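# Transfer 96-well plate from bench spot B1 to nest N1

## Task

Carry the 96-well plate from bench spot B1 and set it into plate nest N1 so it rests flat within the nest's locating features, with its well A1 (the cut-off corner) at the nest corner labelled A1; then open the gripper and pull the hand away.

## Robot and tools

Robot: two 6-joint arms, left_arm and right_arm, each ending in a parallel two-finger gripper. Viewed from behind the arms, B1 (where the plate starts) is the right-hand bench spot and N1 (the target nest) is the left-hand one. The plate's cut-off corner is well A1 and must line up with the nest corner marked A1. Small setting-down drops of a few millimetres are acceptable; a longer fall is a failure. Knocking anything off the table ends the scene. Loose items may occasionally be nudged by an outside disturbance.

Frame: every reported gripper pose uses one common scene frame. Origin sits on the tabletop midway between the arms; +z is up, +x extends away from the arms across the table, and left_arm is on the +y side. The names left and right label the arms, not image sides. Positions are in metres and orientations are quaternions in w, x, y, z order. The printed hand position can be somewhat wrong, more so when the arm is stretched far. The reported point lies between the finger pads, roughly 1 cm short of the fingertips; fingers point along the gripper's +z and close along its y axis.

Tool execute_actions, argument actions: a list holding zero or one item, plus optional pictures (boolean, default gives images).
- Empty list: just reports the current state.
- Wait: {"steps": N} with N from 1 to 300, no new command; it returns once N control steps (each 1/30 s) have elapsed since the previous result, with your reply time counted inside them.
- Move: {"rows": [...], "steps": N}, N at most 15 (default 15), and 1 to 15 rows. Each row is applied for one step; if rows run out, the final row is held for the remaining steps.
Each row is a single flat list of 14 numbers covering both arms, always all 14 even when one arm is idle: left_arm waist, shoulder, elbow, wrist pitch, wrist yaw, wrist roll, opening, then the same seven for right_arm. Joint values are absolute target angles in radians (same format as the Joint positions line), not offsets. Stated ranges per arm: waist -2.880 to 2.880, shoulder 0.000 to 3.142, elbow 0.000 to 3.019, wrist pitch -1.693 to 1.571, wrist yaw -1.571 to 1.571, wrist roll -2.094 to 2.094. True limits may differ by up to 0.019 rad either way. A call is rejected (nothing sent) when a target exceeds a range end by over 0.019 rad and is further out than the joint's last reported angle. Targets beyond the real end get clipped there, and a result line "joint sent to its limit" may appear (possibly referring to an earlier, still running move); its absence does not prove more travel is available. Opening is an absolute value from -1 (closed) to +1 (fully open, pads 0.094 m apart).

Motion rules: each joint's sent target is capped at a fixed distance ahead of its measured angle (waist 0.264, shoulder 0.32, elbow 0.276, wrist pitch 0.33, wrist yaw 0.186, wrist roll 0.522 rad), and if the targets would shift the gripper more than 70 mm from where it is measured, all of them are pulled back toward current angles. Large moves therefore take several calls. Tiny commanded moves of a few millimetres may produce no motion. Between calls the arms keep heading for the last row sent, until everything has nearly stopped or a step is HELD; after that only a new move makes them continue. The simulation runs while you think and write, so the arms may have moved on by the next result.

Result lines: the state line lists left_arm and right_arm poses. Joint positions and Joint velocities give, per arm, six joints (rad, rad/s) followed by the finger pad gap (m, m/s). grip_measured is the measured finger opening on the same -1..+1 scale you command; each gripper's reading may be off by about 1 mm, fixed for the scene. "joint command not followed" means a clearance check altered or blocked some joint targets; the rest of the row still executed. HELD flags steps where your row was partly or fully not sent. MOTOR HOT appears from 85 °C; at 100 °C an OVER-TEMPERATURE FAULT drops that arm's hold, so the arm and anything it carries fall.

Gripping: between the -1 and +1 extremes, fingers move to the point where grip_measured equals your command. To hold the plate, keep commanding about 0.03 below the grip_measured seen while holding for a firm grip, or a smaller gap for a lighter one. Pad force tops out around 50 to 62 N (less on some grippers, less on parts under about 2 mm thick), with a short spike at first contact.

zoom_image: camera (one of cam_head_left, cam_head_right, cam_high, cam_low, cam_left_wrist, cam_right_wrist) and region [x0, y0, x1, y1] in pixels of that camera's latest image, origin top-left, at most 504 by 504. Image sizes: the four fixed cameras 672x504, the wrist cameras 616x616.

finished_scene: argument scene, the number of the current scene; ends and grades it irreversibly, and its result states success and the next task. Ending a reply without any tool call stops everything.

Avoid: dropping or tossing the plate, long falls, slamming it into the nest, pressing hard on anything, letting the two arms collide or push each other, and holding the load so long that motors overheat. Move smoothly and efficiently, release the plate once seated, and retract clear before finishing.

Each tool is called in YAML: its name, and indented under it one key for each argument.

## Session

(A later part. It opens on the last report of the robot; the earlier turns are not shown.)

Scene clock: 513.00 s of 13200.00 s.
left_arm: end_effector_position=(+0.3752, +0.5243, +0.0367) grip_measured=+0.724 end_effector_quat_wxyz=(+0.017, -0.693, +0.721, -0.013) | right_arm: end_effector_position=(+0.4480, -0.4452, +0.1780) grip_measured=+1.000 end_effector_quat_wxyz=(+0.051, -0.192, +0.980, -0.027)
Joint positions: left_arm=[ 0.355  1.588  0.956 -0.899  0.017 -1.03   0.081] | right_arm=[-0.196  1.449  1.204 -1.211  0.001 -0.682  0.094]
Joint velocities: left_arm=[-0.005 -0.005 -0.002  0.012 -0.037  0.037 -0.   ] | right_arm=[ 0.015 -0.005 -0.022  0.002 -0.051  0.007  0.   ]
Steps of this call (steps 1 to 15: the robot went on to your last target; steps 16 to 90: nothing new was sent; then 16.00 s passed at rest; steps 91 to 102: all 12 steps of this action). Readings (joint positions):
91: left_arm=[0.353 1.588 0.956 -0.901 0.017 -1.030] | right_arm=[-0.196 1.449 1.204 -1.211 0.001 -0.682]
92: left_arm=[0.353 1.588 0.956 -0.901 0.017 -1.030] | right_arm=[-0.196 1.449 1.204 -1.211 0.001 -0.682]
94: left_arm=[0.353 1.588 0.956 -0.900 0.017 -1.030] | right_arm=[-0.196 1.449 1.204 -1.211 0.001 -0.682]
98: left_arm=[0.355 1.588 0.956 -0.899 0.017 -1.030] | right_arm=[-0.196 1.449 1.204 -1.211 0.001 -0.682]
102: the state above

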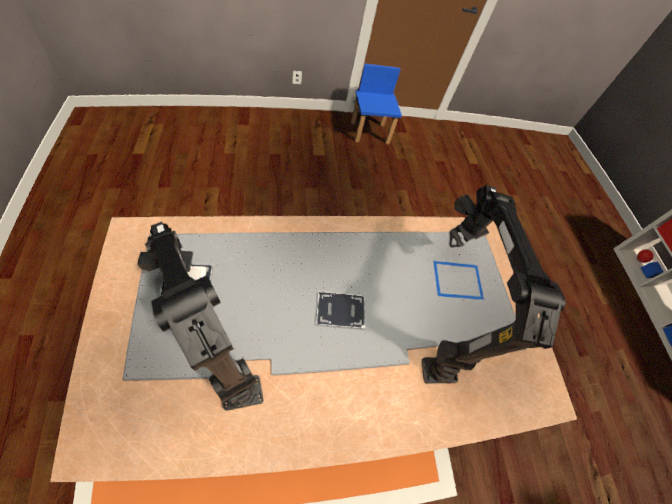

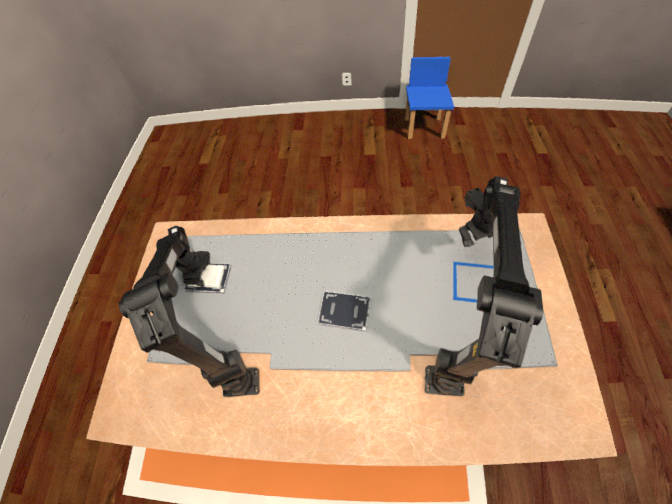

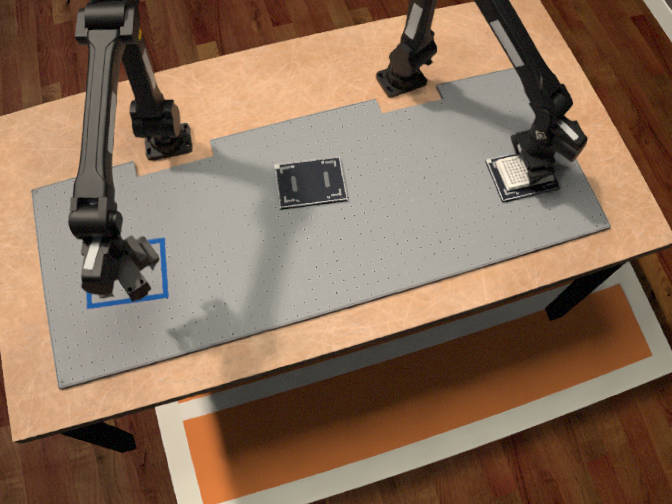

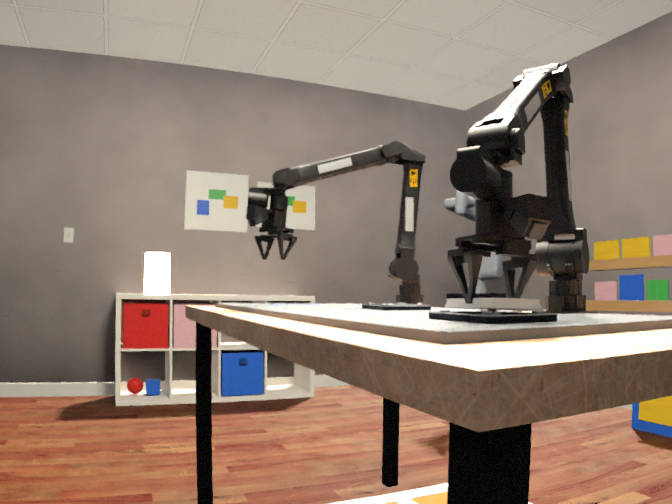

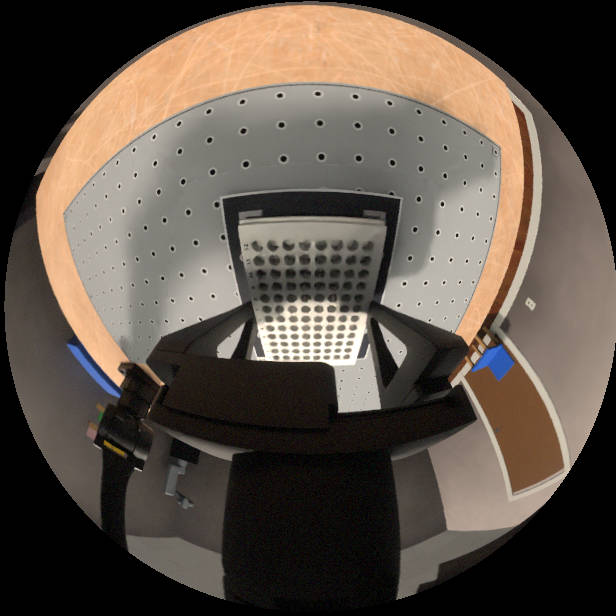

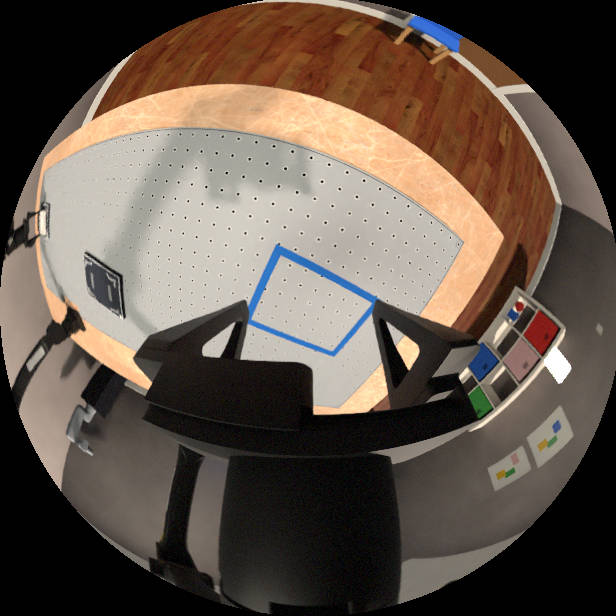

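execute_actions:
  actions:
    - {"rows":[[0.365,1.600,0.958,-0.886,0.018,-1.023,0.705,-0.2,1.45,1.2,-1.2,0,-0.675,1],[0.365,1.602,0.958,-0.885,0.018,-1.023,0.705,-0.2,1.45,1.2,-1.2,0,-0.675,1],[0.365,1.604,0.958,-0.885,0.018,-1.023,0.705,-0.2,1.45,1.2,-1.2,0,-0.675,1],[0.365,1.606,0.958,-0.8845,0.018,-1.023,0.705,-0.2,1.45,1.2,-1.2,0,-0.675,1],[0.365,1.608,0.958,-0.884,0.018,-1.023,0.705,-0.2,1.45,1.2,-1.2,0,-0.675,1],[0.365,1.610,0.958,-0.8833,0.018,-1.023,0.705,-0.2,1.45,1.2,-1.2,0,-0.675,1],[0.365,1.612,0.958,-0.8826,0.018,-1.023,0.705,-0.2,1.45,1.2,-1.2,0,-0.675,1],[0.365,1.614,0.958,-0.8819,0.018,-1.023,0.705,-0.2,1.45,1.2,-1.2,0,-0.675,1],[0.365,1.616,0.958,-0.8812,0.018,-1.023,0.705,-0.2,1.45,1.2,-1.2,0,-0.675,1],[0.365,1.618,0.958,-0.8805,0.018,-1.023,0.705,-0.2,1.45,1.2,-1.2,0,-0.675,1],[0.365,1.620,0.958,-0.8798,0.018,-1.023,0.705,-0.2,1.45,1.2,-1.2,0,-0.675,1],[0.365,1.622,0.958,-0.879,0.018,-1.023,0.705,-0.2,1.45,1.2,-1.2,0,-0.675,1]],"steps":15}
  pictures: true

zoom_image:
  camera: "cam_left_wrist"
  region: [211,170,411,370]

zoom_image:
  camera: "cam_low"
  region: [424,270,564,330]

Scene clock: 522.60 s of 13200.00 s.
left_arm: end_effector_position=(+0.3759, +0.5244, +0.0330) grip_measured=+0.724 end_effector_quat_wxyz=(+0.015, -0.693, +0.721, -0.014) | right_arm: end_effector_position=(+0.4480, -0.4452, +0.1780) grip_measured=+1.000 end_effector_quat_wxyz=(+0.051, -0.192, +0.980, -0.027)
Joint positions: left_arm=[ 0.355  1.598  0.956 -0.892  0.018 -1.03   0.081] | right_arm=[-0.196  1.449  1.204 -1.211  0.001 -0.682  0.094]
Joint velocities: left_arm=[-0.015  0.015  0.012  0.002  0.066 -0.022 -0.001] | right_arm=[-0.005 -0.015 -0.017  0.002  0.007  0.022  0.   ]
Steps of this call (steps 1 to 15: the robot went on to your last target; steps 16 to 90: nothing new was sent; then 6.10 s passed at rest; steps 91 to 105: all 15 steps of this action). Readings (joint positions):
91: left_arm=[0.355 1.588 0.956 -0.899 0.017 -1.030] | right_arm=[-0.196 1.449 1.204 -1.211 0.001 -0.682]
92: left_arm=[0.355 1.588 0.956 -0.899 0.017 -1.030] | right_arm=[-0.196 1.449 1.204 -1.211 0.001 -0.682]
94: left_arm=[0.355 1.588 0.956 -0.899 0.017 -1.030] | right_arm=[-0.196 1.449 1.204 -1.211 0.001 -0.682]
98: left_arm=[0.355 1.592 0.956 -0.897 0.017 -1.030] | right_arm=[-0.196 1.449 1.204 -1.211 0.001 -0.682]
105: the state above

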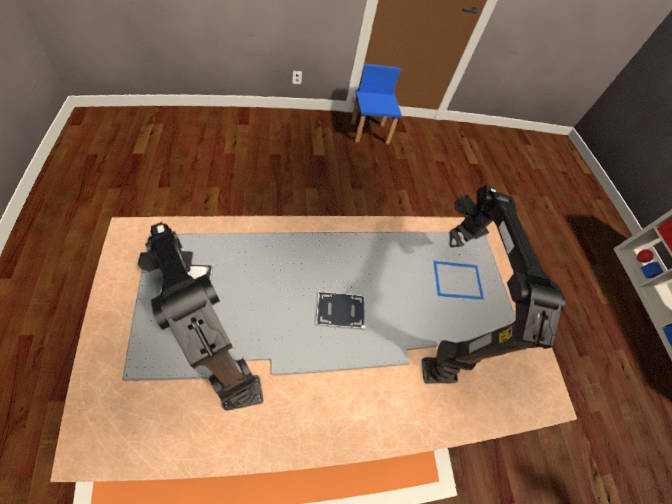

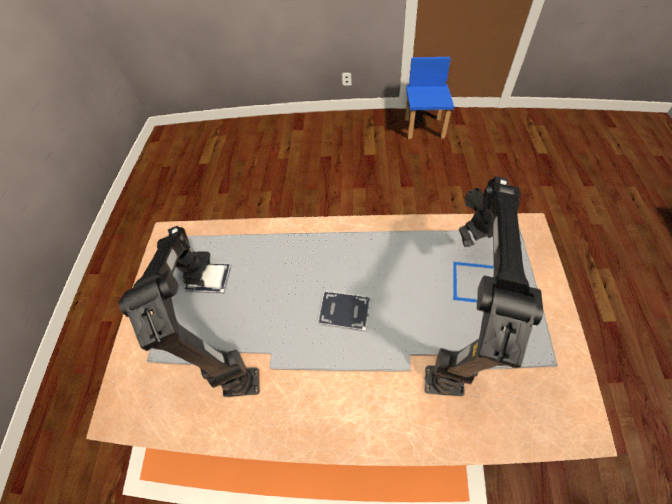

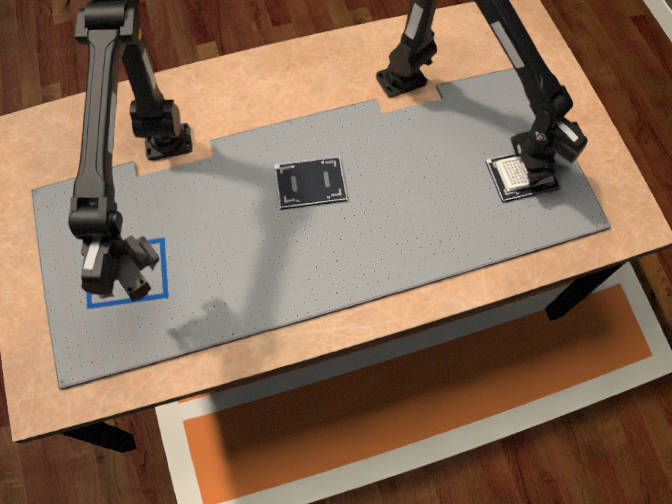

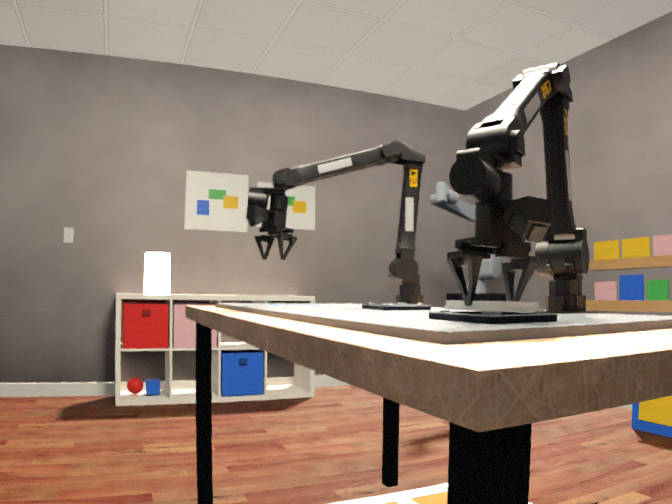

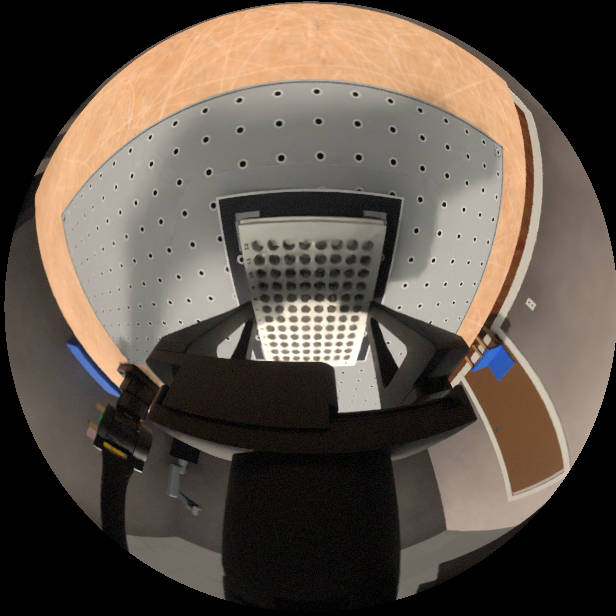

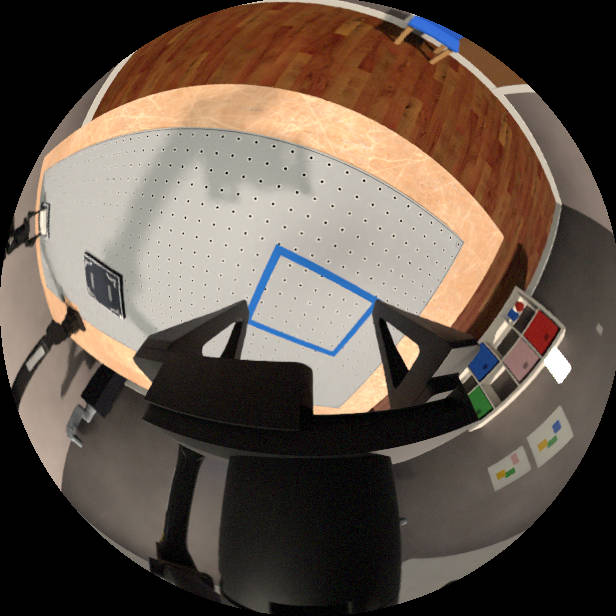

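Region (211, 170, 411, 370) of cam_left_wrist's 616x616 image, scaled by 2.520, with more detail than that image has.

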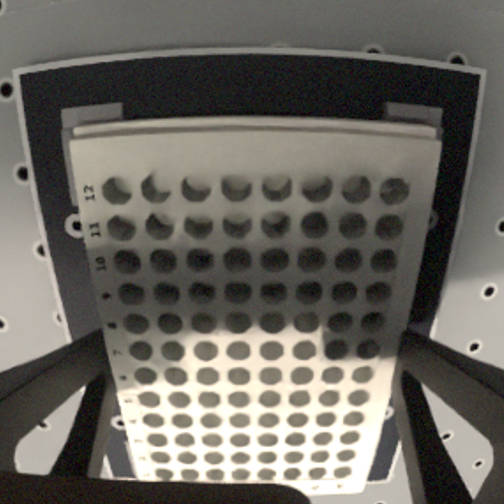

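Region (424, 270, 564, 330) of cam_low's 672x504 image, scaled by 3.600, with more detail than that image has; it fills the top 216 rows of this view, and the rest is white.

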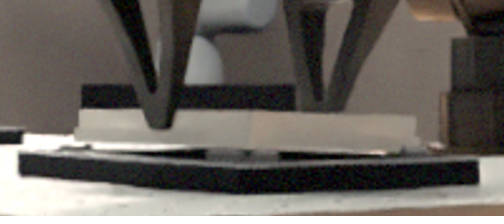

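zoom_image:
  camera: "cam_high"
  region: [484,150,534,205]

zoom_image:
  camera: "cam_high"
  region: [270,150,354,215]

zoom_image:
  camera: "cam_left_wrist"
  region: [225,200,285,260]

zoom_image:
  camera: "cam_left_wrist"
  region: [340,200,400,260]

Region (484, 150, 534, 205) of cam_high's 672x504 image, scaled by 9.164, with more detail than that image has; it fills the left 458 columns of this view, and the rest is white.

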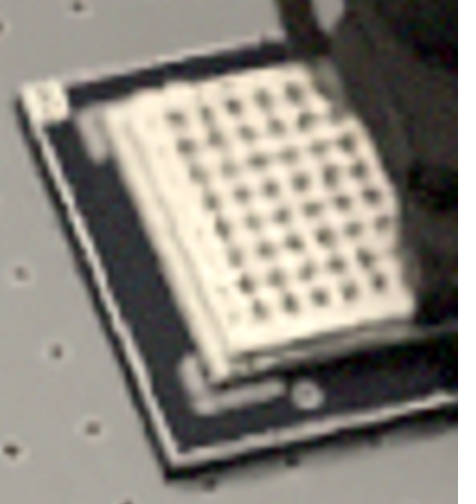

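Region (270, 150, 354, 215) of cam_high's 672x504 image, scaled by 6.000, with more detail than that image has; it fills the top 390 rows of this view, and the rest is white.

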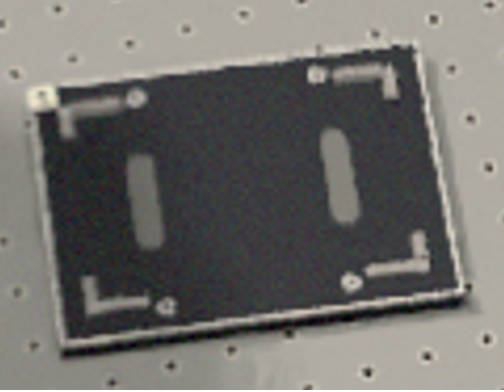

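Region (225, 200, 285, 260) of cam_left_wrist's 616x616 image, scaled by 8.400, with more detail than that image has.

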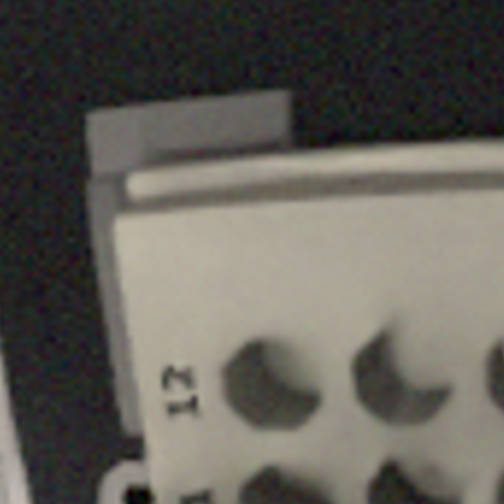

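Region (340, 200, 400, 260) of cam_left_wrist's 616x616 image, scaled by 8.400, with more detail than that image has.

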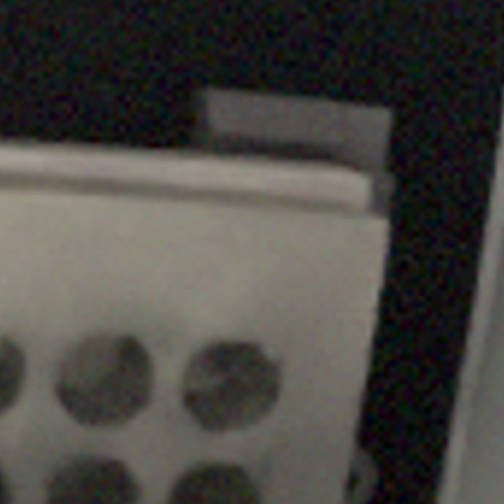

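execute_actions:
  actions:
    - {"rows":[[0.360,1.580,0.958,-0.900,0.018,-1.023,0.705,-0.2,1.45,1.2,-1.2,0,-0.675,1],[0.360,1.570,0.958,-0.904,0.018,-1.023,0.705,-0.2,1.45,1.2,-1.2,0,-0.675,1],[0.360,1.566,0.958,-0.906,0.018,-1.023,0.705,-0.2,1.45,1.2,-1.2,0,-0.675,1],[0.360,1.563,0.958,-0.908,0.018,-1.023,0.705,-0.2,1.45,1.2,-1.2,0,-0.675,1],[0.360,1.561,0.958,-0.910,0.018,-1.023,0.705,-0.2,1.45,1.2,-1.2,0,-0.675,1],[0.360,1.559,0.958,-0.912,0.018,-1.023,0.705,-0.2,1.45,1.2,-1.2,0,-0.675,1],[0.360,1.558,0.958,-0.913,0.018,-1.023,0.705,-0.2,1.45,1.2,-1.2,0,-0.675,1]],"steps":15}
  pictures: false

execute_actions:
  actions:
    - {"rows":[[0.360,1.590,0.958,-0.900,0.018,-1.023,0.705,-0.2,1.45,1.2,-1.2,0,-0.675,1],[0.360,1.598,0.958,-0.897,0.018,-1.023,0.705,-0.2,1.45,1.2,-1.2,0,-0.675,1],[0.360,1.602,0.958,-0.897,0.018,-1.023,0.705,-0.2,1.45,1.2,-1.2,0,-0.675,1],[0.360,1.604,0.958,-0.897,0.018,-1.023,0.705,-0.2,1.45,1.2,-1.2,0,-0.675,1],[0.360,1.606,0.958,-0.897,0.018,-1.023,0.705,-0.2,1.45,1.2,-1.2,0,-0.675,1],[0.360,1.608,0.958,-0.897,0.018,-1.023,0.705,-0.2,1.45,1.2,-1.2,0,-0.675,1],[0.360,1.610,0.958,-0.897,0.018,-1.023,0.705,-0.2,1.45,1.2,-1.2,0,-0.675,1],[0.360,1.612,0.958,-0.897,0.018,-1.023,0.705,-0.2,1.45,1.2,-1.2,0,-0.675,1],[0.360,1.614,0.958,-0.897,0.018,-1.023,0.705,-0.2,1.45,1.2,-1.2,0,-0.675,1],[0.360,1.616,0.958,-0.897,0.018,-1.023,0.705,-0.2,1.45,1.2,-1.2,0,-0.675,1],[0.360,1.618,0.958,-0.897,0.018,-1.023,0.705,-0.2,1.45,1.2,-1.2,0,-0.675,1]],"steps":15}
  pictures: true

zoom_image:
  camera: "cam_left_wrist"
  region: [211,170,411,370]

zoom_image:
  camera: "cam_low"
  region: [424,270,564,330]

zoom_image:
  camera: "cam_high"
  region: [484,150,534,205]

Scene clock: 557.37 s of 13200.00 s.
left_arm: end_effector_position=(+0.3754, +0.5241, +0.0360) grip_measured=+0.724 end_effector_quat_wxyz=(+0.017, -0.693, +0.721, -0.014) | right_arm: end_effector_position=(+0.4480, -0.4452, +0.1780) grip_measured=+1.000 end_effector_quat_wxyz=(+0.051, -0.192, +0.980, -0.027)
Joint positions: left_arm=[ 0.355  1.59   0.956 -0.898  0.019 -1.03   0.081] | right_arm=[-0.196  1.449  1.204 -1.211  0.001 -0.682  0.094]
Joint velocities: left_arm=[-0.005 -0.005  0.002 -0.007 -0.007 -0.022  0.   ] | right_arm=[ 0.015 -0.015 -0.007 -0.002 -0.081  0.007  0.   ]
Steps of this call (steps 1 to 15: the robot went on to your last target; steps 16 to 90: nothing new was sent; then 31.27 s passed at rest; steps 91 to 105: all 15 steps of this action). Readings (joint positions):
91: left_arm=[0.355 1.598 0.956 -0.892 0.018 -1.030] | right_arm=[-0.196 1.449 1.204 -1.211 0.001 -0.682]
92: left_arm=[0.355 1.597 0.956 -0.892 0.019 -1.030] | right_arm=[-0.196 1.449 1.204 -1.211 0.001 -0.682]
94: left_arm=[0.355 1.595 0.956 -0.892 0.019 -1.030] | right_arm=[-0.196 1.449 1.204 -1.211 0.001 -0.682]
98: left_arm=[0.355 1.591 0.956 -0.895 0.019 -1.030] | right_arm=[-0.196 1.449 1.204 -1.211 0.001 -0.682]
105: the state above

Scene clock: 557.87 s of 13200.00 s.
left_arm: end_effector_position=(+0.3749, +0.5238, +0.0337) grip_measured=+0.724 end_effector_quat_wxyz=(+0.014, -0.693, +0.721, -0.013) | right_arm: end_effector_position=(+0.4480, -0.4452, +0.1780) grip_measured=+1.000 end_effector_quat_wxyz=(+0.051, -0.192, +0.980, -0.027)
Joint positions: left_arm=[ 0.355  1.596  0.956 -0.898  0.019 -1.03   0.081] | right_arm=[-0.196  1.449  1.204 -1.211  0.001 -0.682  0.094]
Joint velocities: left_arm=[-0.005 -0.015 -0.007 -0.007  0.051  0.022 -0.   ] | right_arm=[-0.005  0.005 -0.017 -0.007  0.022  0.022  0.   ]
Steps of this call (steps 1 to 15: all 15 steps of this action). Readings (joint positions):
1: left_arm=[0.355 1.590 0.956 -0.898 0.019 -1.030] | right_arm=[-0.196 1.449 1.204 -1.211 0.001 -0.682]
2: left_arm=[0.355 1.590 0.956 -0.898 0.019 -1.030] | right_arm=[-0.196 1.449 1.204 -1.211 0.001 -0.682]
4: left_arm=[0.355 1.590 0.956 -0.898 0.019 -1.030] | right_arm=[-0.196 1.449 1.204 -1.211 0.001 -0.682]
8: left_arm=[0.355 1.591 0.956 -0.898 0.019 -1.030] | right_arm=[-0.196 1.449 1.204 -1.211 0.001 -0.682]
15: the state above

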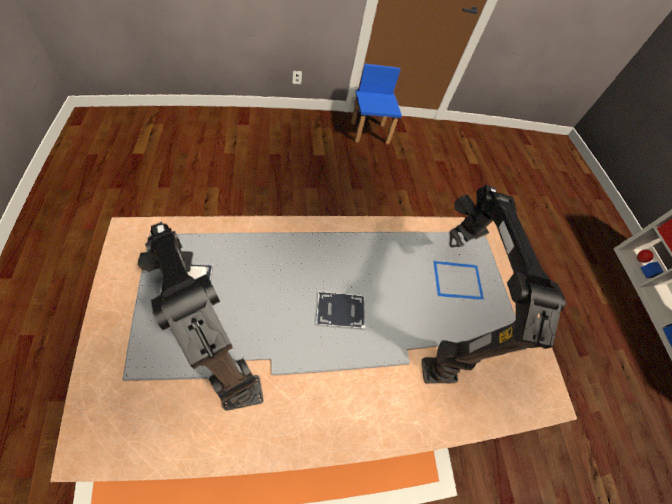

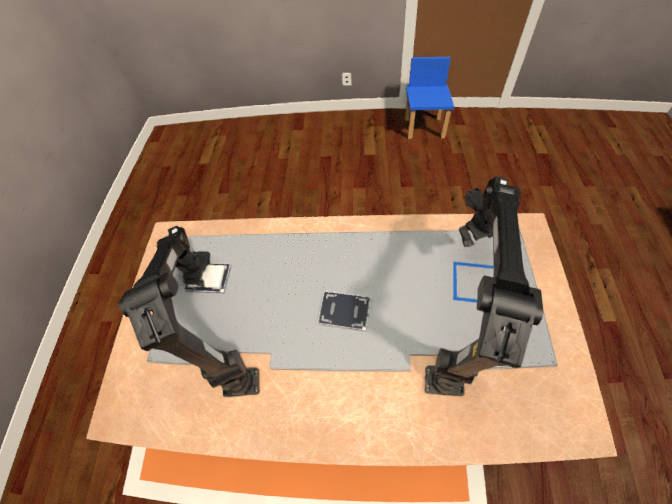

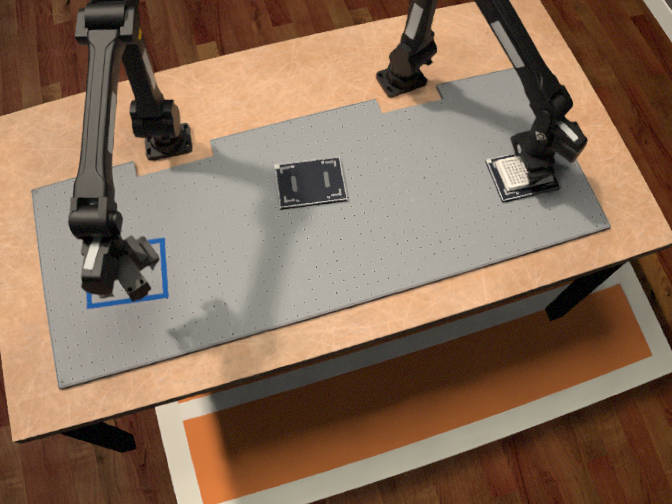

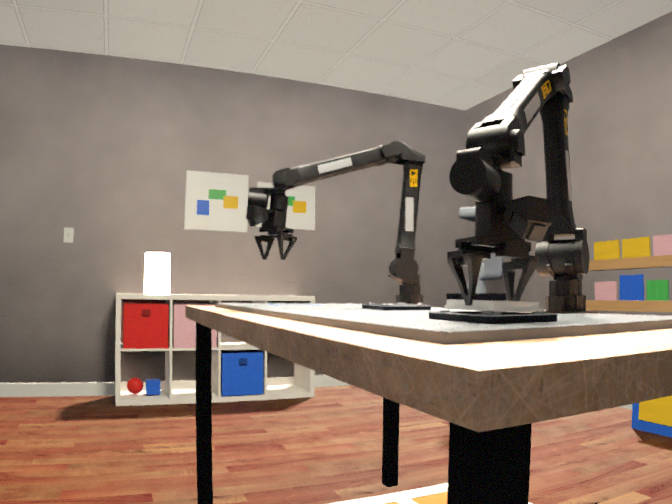

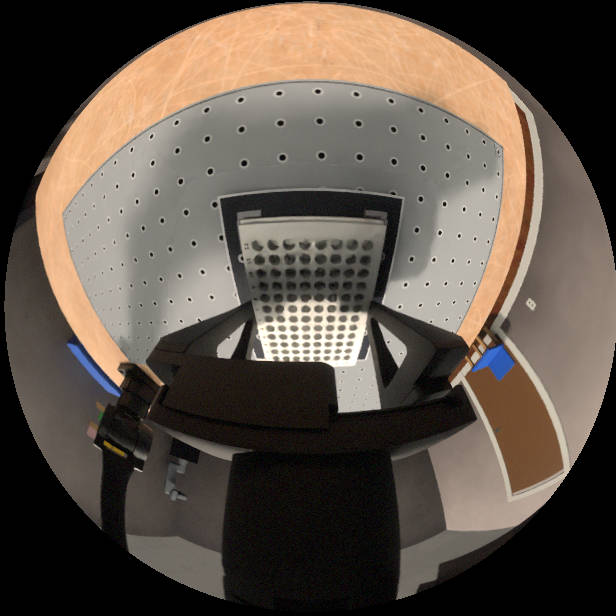

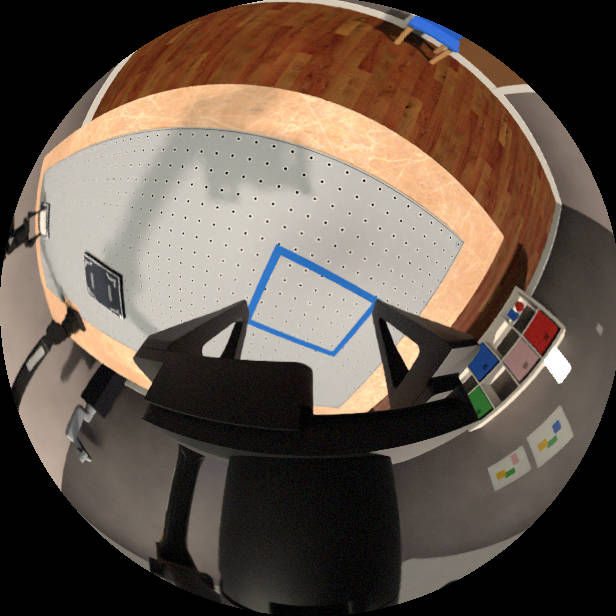

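Region (211, 170, 411, 370) of cam_left_wrist's 616x616 image, scaled by 2.520, with more detail than that image has.

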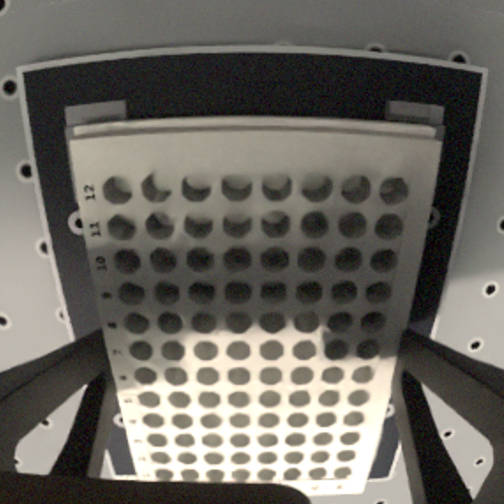

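Region (424, 270, 564, 330) of cam_low's 672x504 image, scaled by 3.600, with more detail than that image has; it fills the top 216 rows of this view, and the rest is white.

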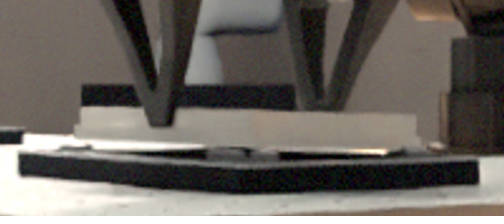

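Region (484, 150, 534, 205) of cam_high's 672x504 image, scaled by 9.164, with more detail than that image has; it fills the left 458 columns of this view, and the rest is white.

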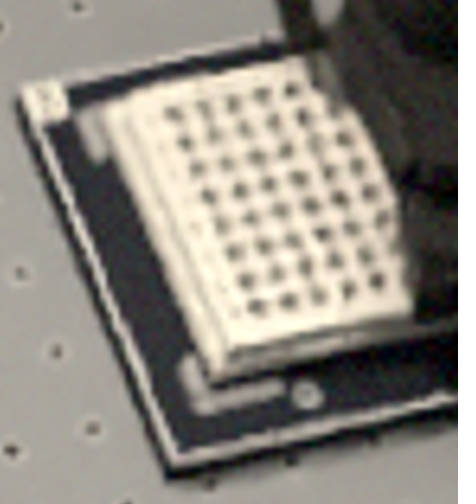

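zoom_image:
  camera: "cam_left_wrist"
  region: [225,200,285,260]

zoom_image:
  camera: "cam_left_wrist"
  region: [340,200,400,260]

zoom_image:
  camera: "cam_low"
  region: [426,295,496,325]

zoom_image:
  camera: "cam_low"
  region: [490,295,560,325]

zoom_image:
  camera: "cam_head_right"
  region: [200,260,235,295]

Region (225, 200, 285, 260) of cam_left_wrist's 616x616 image, scaled by 8.400, with more detail than that image has.

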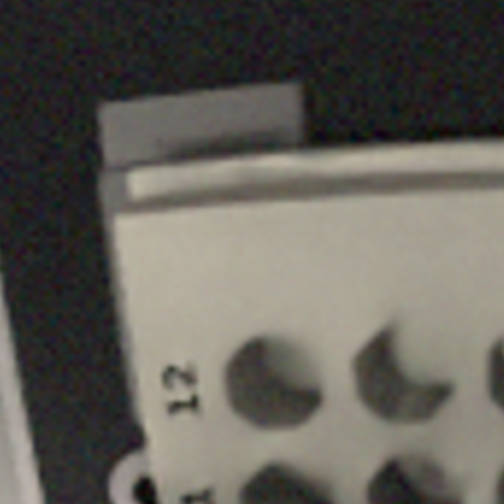

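Region (340, 200, 400, 260) of cam_left_wrist's 616x616 image, scaled by 8.400, with more detail than that image has.

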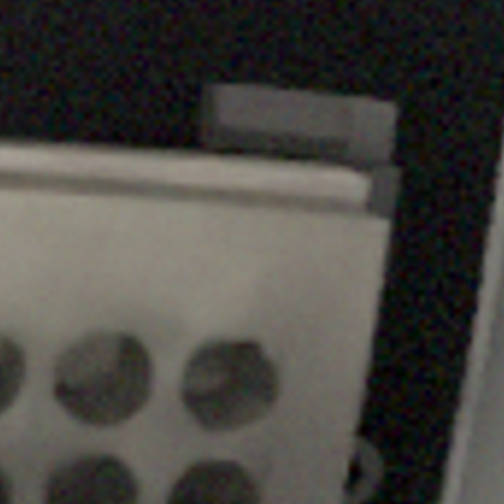

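Region (426, 295, 496, 325) of cam_low's 672x504 image, scaled by 7.200, with more detail than that image has; it fills the top 216 rows of this view, and the rest is white.

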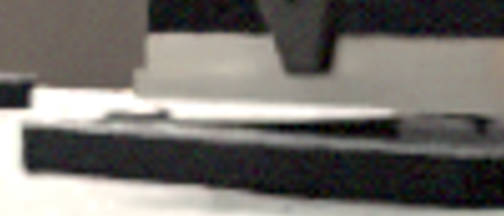

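Region (490, 295, 560, 325) of cam_low's 672x504 image, scaled by 7.200, with more detail than that image has; it fills the top 216 rows of this view, and the rest is white.

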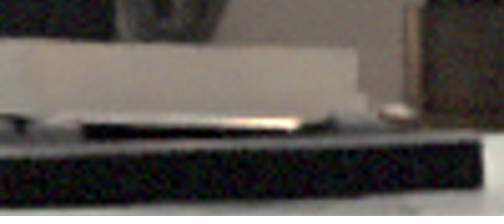

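Region (200, 260, 235, 295) of cam_head_right's 672x504 image, scaled by 14.400, with more detail than that image has.

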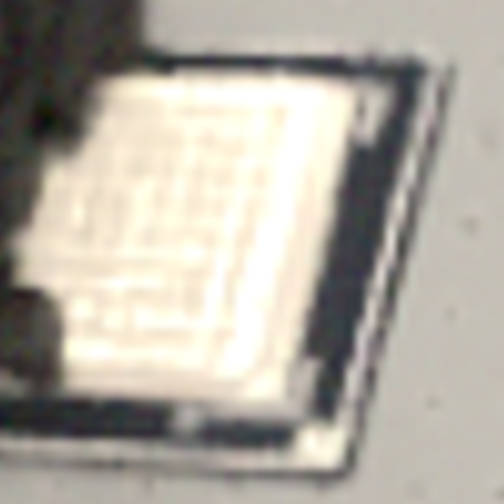

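execute_actions:
  actions:
    - {"rows":[[0.355,1.580,0.958,-0.897,0.018,-1.030,0.705,-0.2,1.45,1.2,-1.2,0,-0.675,1],[0.355,1.570,0.958,-0.897,0.018,-1.030,0.705,-0.2,1.45,1.2,-1.2,0,-0.675,1],[0.355,1.565,0.958,-0.897,0.018,-1.030,0.705,-0.2,1.45,1.2,-1.2,0,-0.675,1],[0.353,1.561,0.958,-0.897,0.016,-1.033,0.705,-0.2,1.45,1.2,-1.2,0,-0.675,1],[0.351,1.558,0.958,-0.897,0.014,-1.036,0.705,-0.2,1.45,1.2,-1.2,0,-0.675,1],[0.349,1.556,0.958,-0.897,0.012,-1.038,0.705,-0.2,1.45,1.2,-1.2,0,-0.675,1],[0.347,1.556,0.958,-0.897,0.009,-1.040,0.705,-0.2,1.45,1.2,-1.2,0,-0.675,1],[0.345,1.556,0.958,-0.897,0.006,-1.042,0.705,-0.2,1.45,1.2,-1.2,0,-0.675,1],[0.343,1.556,0.958,-0.897,0.003,-1.043,0.705,-0.2,1.45,1.2,-1.2,0,-0.675,1],[0.342,1.556,0.958,-0.897,0.000,-1.044,0.705,-0.2,1.45,1.2,-1.2,0,-0.675,1],[0.341,1.556,0.958,-0.897,-0.002,-1.044,0.705,-0.2,1.45,1.2,-1.2,0,-0.675,1]],"steps":15}
  pictures: false

execute_actions:
  actions:
    - {"steps":8}
  pictures: true

zoom_image:
  camera: "cam_left_wrist"
  region: [211,170,411,370]

zoom_image:
  camera: "cam_low"
  region: [424,270,564,330]

Scene clock: 578.93 s of 13200.00 s.
left_arm: end_effector_position=(+0.3757, +0.5240, +0.0370) grip_measured=+0.724 end_effector_quat_wxyz=(+0.020, -0.693, +0.721, -0.007) | right_arm: end_effector_position=(+0.4480, -0.4452, +0.1780) grip_measured=+1.000 end_effector_quat_wxyz=(+0.051, -0.192, +0.980, -0.027)
Joint positions: left_arm=[ 0.348  1.587  0.956 -0.898  0.002 -1.037  0.081] | right_arm=[-0.196  1.449  1.204 -1.211  0.001 -0.682  0.094]
Joint velocities: left_arm=[-0.024  0.005 -0.017  0.007 -0.037  0.022  0.   ] | right_arm=[-0.005 -0.005  0.002 -0.002  0.007 -0.022  0.   ]
Steps of this call (steps 1 to 15: the robot went on to your last target; steps 16 to 90: nothing new was sent; then 17.57 s passed at rest; steps 91 to 105: all 15 steps of this action). Readings (joint positions):
91: left_arm=[0.355 1.596 0.956 -0.898 0.019 -1.030] | right_arm=[-0.196 1.449 1.204 -1.211 0.001 -0.682]
92: left_arm=[0.355 1.595 0.956 -0.898 0.019 -1.031] | right_arm=[-0.196 1.449 1.204 -1.211 0.001 -0.682]
94: left_arm=[0.355 1.594 0.956 -0.898 0.019 -1.031] | right_arm=[-0.196 1.449 1.204 -1.211 0.001 -0.682]
98: left_arm=[0.355 1.588 0.956 -0.898 0.013 -1.034] | right_arm=[-0.196 1.449 1.204 -1.211 0.001 -0.682]
105: the state above

Scene clock: 579.20 s of 13200.00 s.
left_arm: end_effector_position=(+0.3758, +0.5239, +0.0370) grip_measured=+0.724 end_effector_quat_wxyz=(+0.020, -0.693, +0.721, -0.007) | right_arm: end_effector_position=(+0.4480, -0.4452, +0.1780) grip_measured=+1.000 end_effector_quat_wxyz=(+0.051, -0.192, +0.980, -0.027)
Joint positions: left_arm=[ 0.348  1.587  0.956 -0.898  0.002 -1.037  0.081] | right_arm=[-0.196  1.449  1.204 -1.211  0.001 -0.682  0.094]
Joint velocities: left_arm=[-0.005 -0.005  0.002  0.017  0.051  0.022 -0.001] | right_arm=[ 0.005 -0.005 -0.002 -0.002  0.051  0.007  0.   ]
Steps of this call (steps 1 to 8: the robot went on to your last target). Readings (joint positions):
1: left_arm=[0.348 1.587 0.956 -0.898 0.002 -1.037] | right_arm=[-0.196 1.449 1.204 -1.211 0.001 -0.682]
2: left_arm=[0.348 1.587 0.956 -0.898 0.002 -1.037] | right_arm=[-0.196 1.449 1.204 -1.211 0.001 -0.682]
4: left_arm=[0.348 1.587 0.956 -0.898 0.002 -1.037] | right_arm=[-0.196 1.449 1.204 -1.211 0.001 -0.682]
8: the state above

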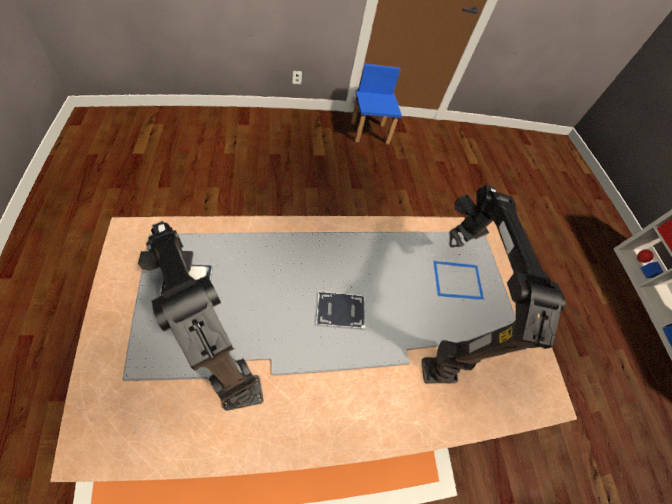

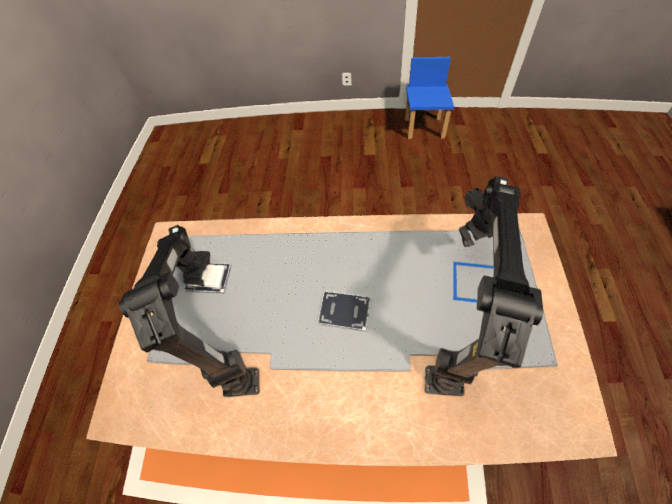

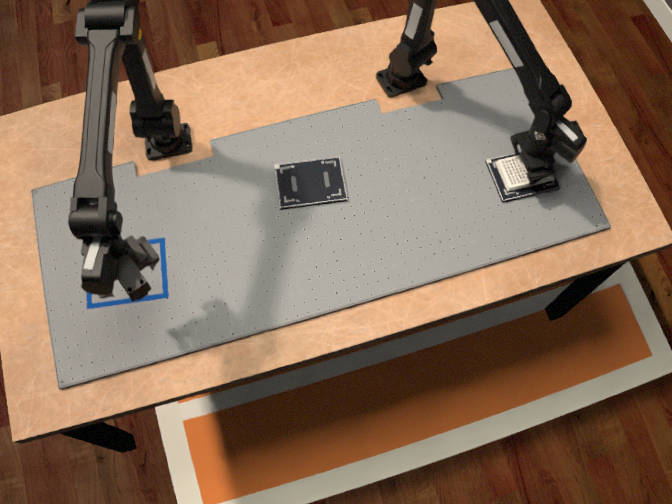

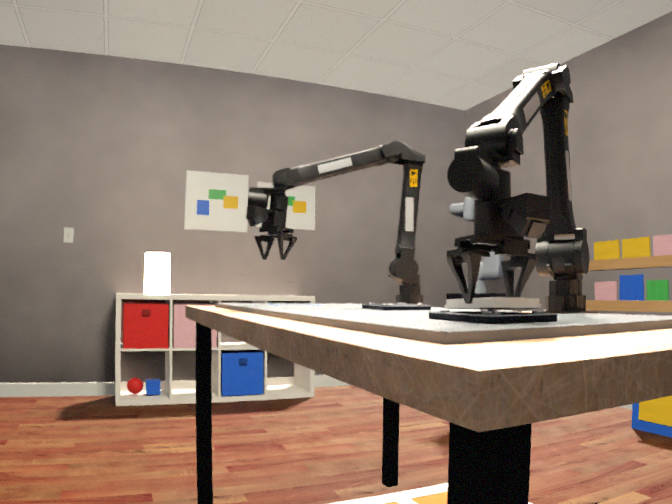

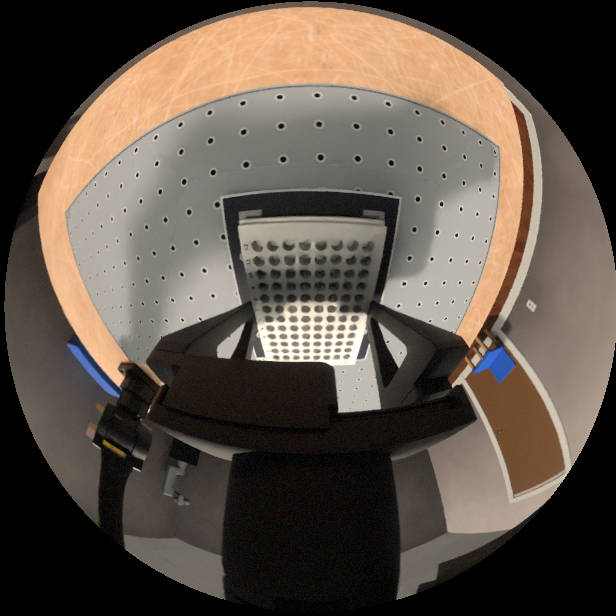

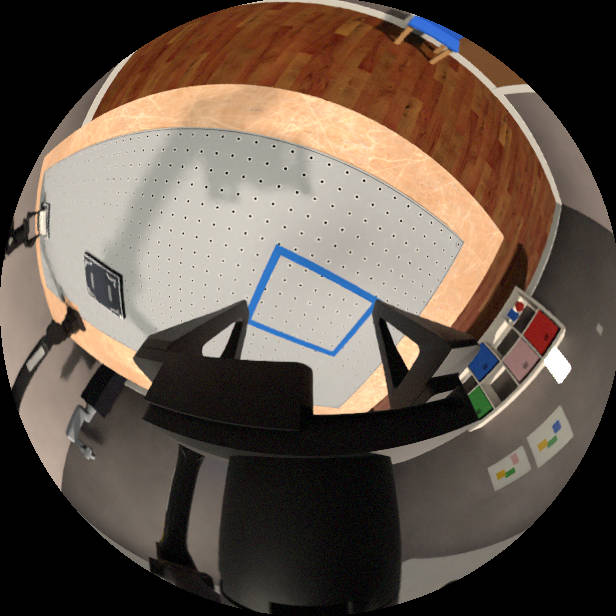

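Region (211, 170, 411, 370) of cam_left_wrist's 616x616 image, scaled by 2.520, with more detail than that image has.

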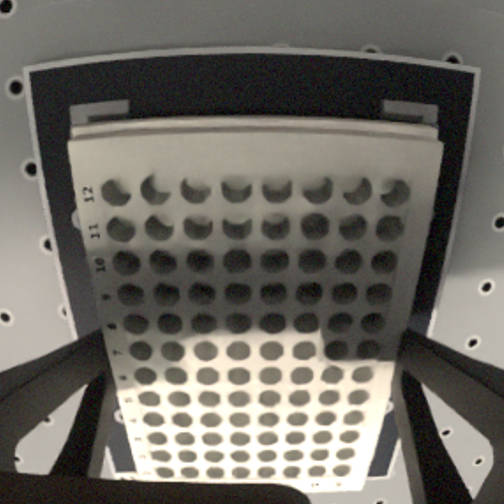

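Region (424, 270, 564, 330) of cam_low's 672x504 image, scaled by 3.600, with more detail than that image has; it fills the top 216 rows of this view, and the rest is white.

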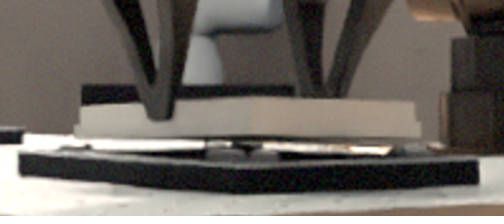

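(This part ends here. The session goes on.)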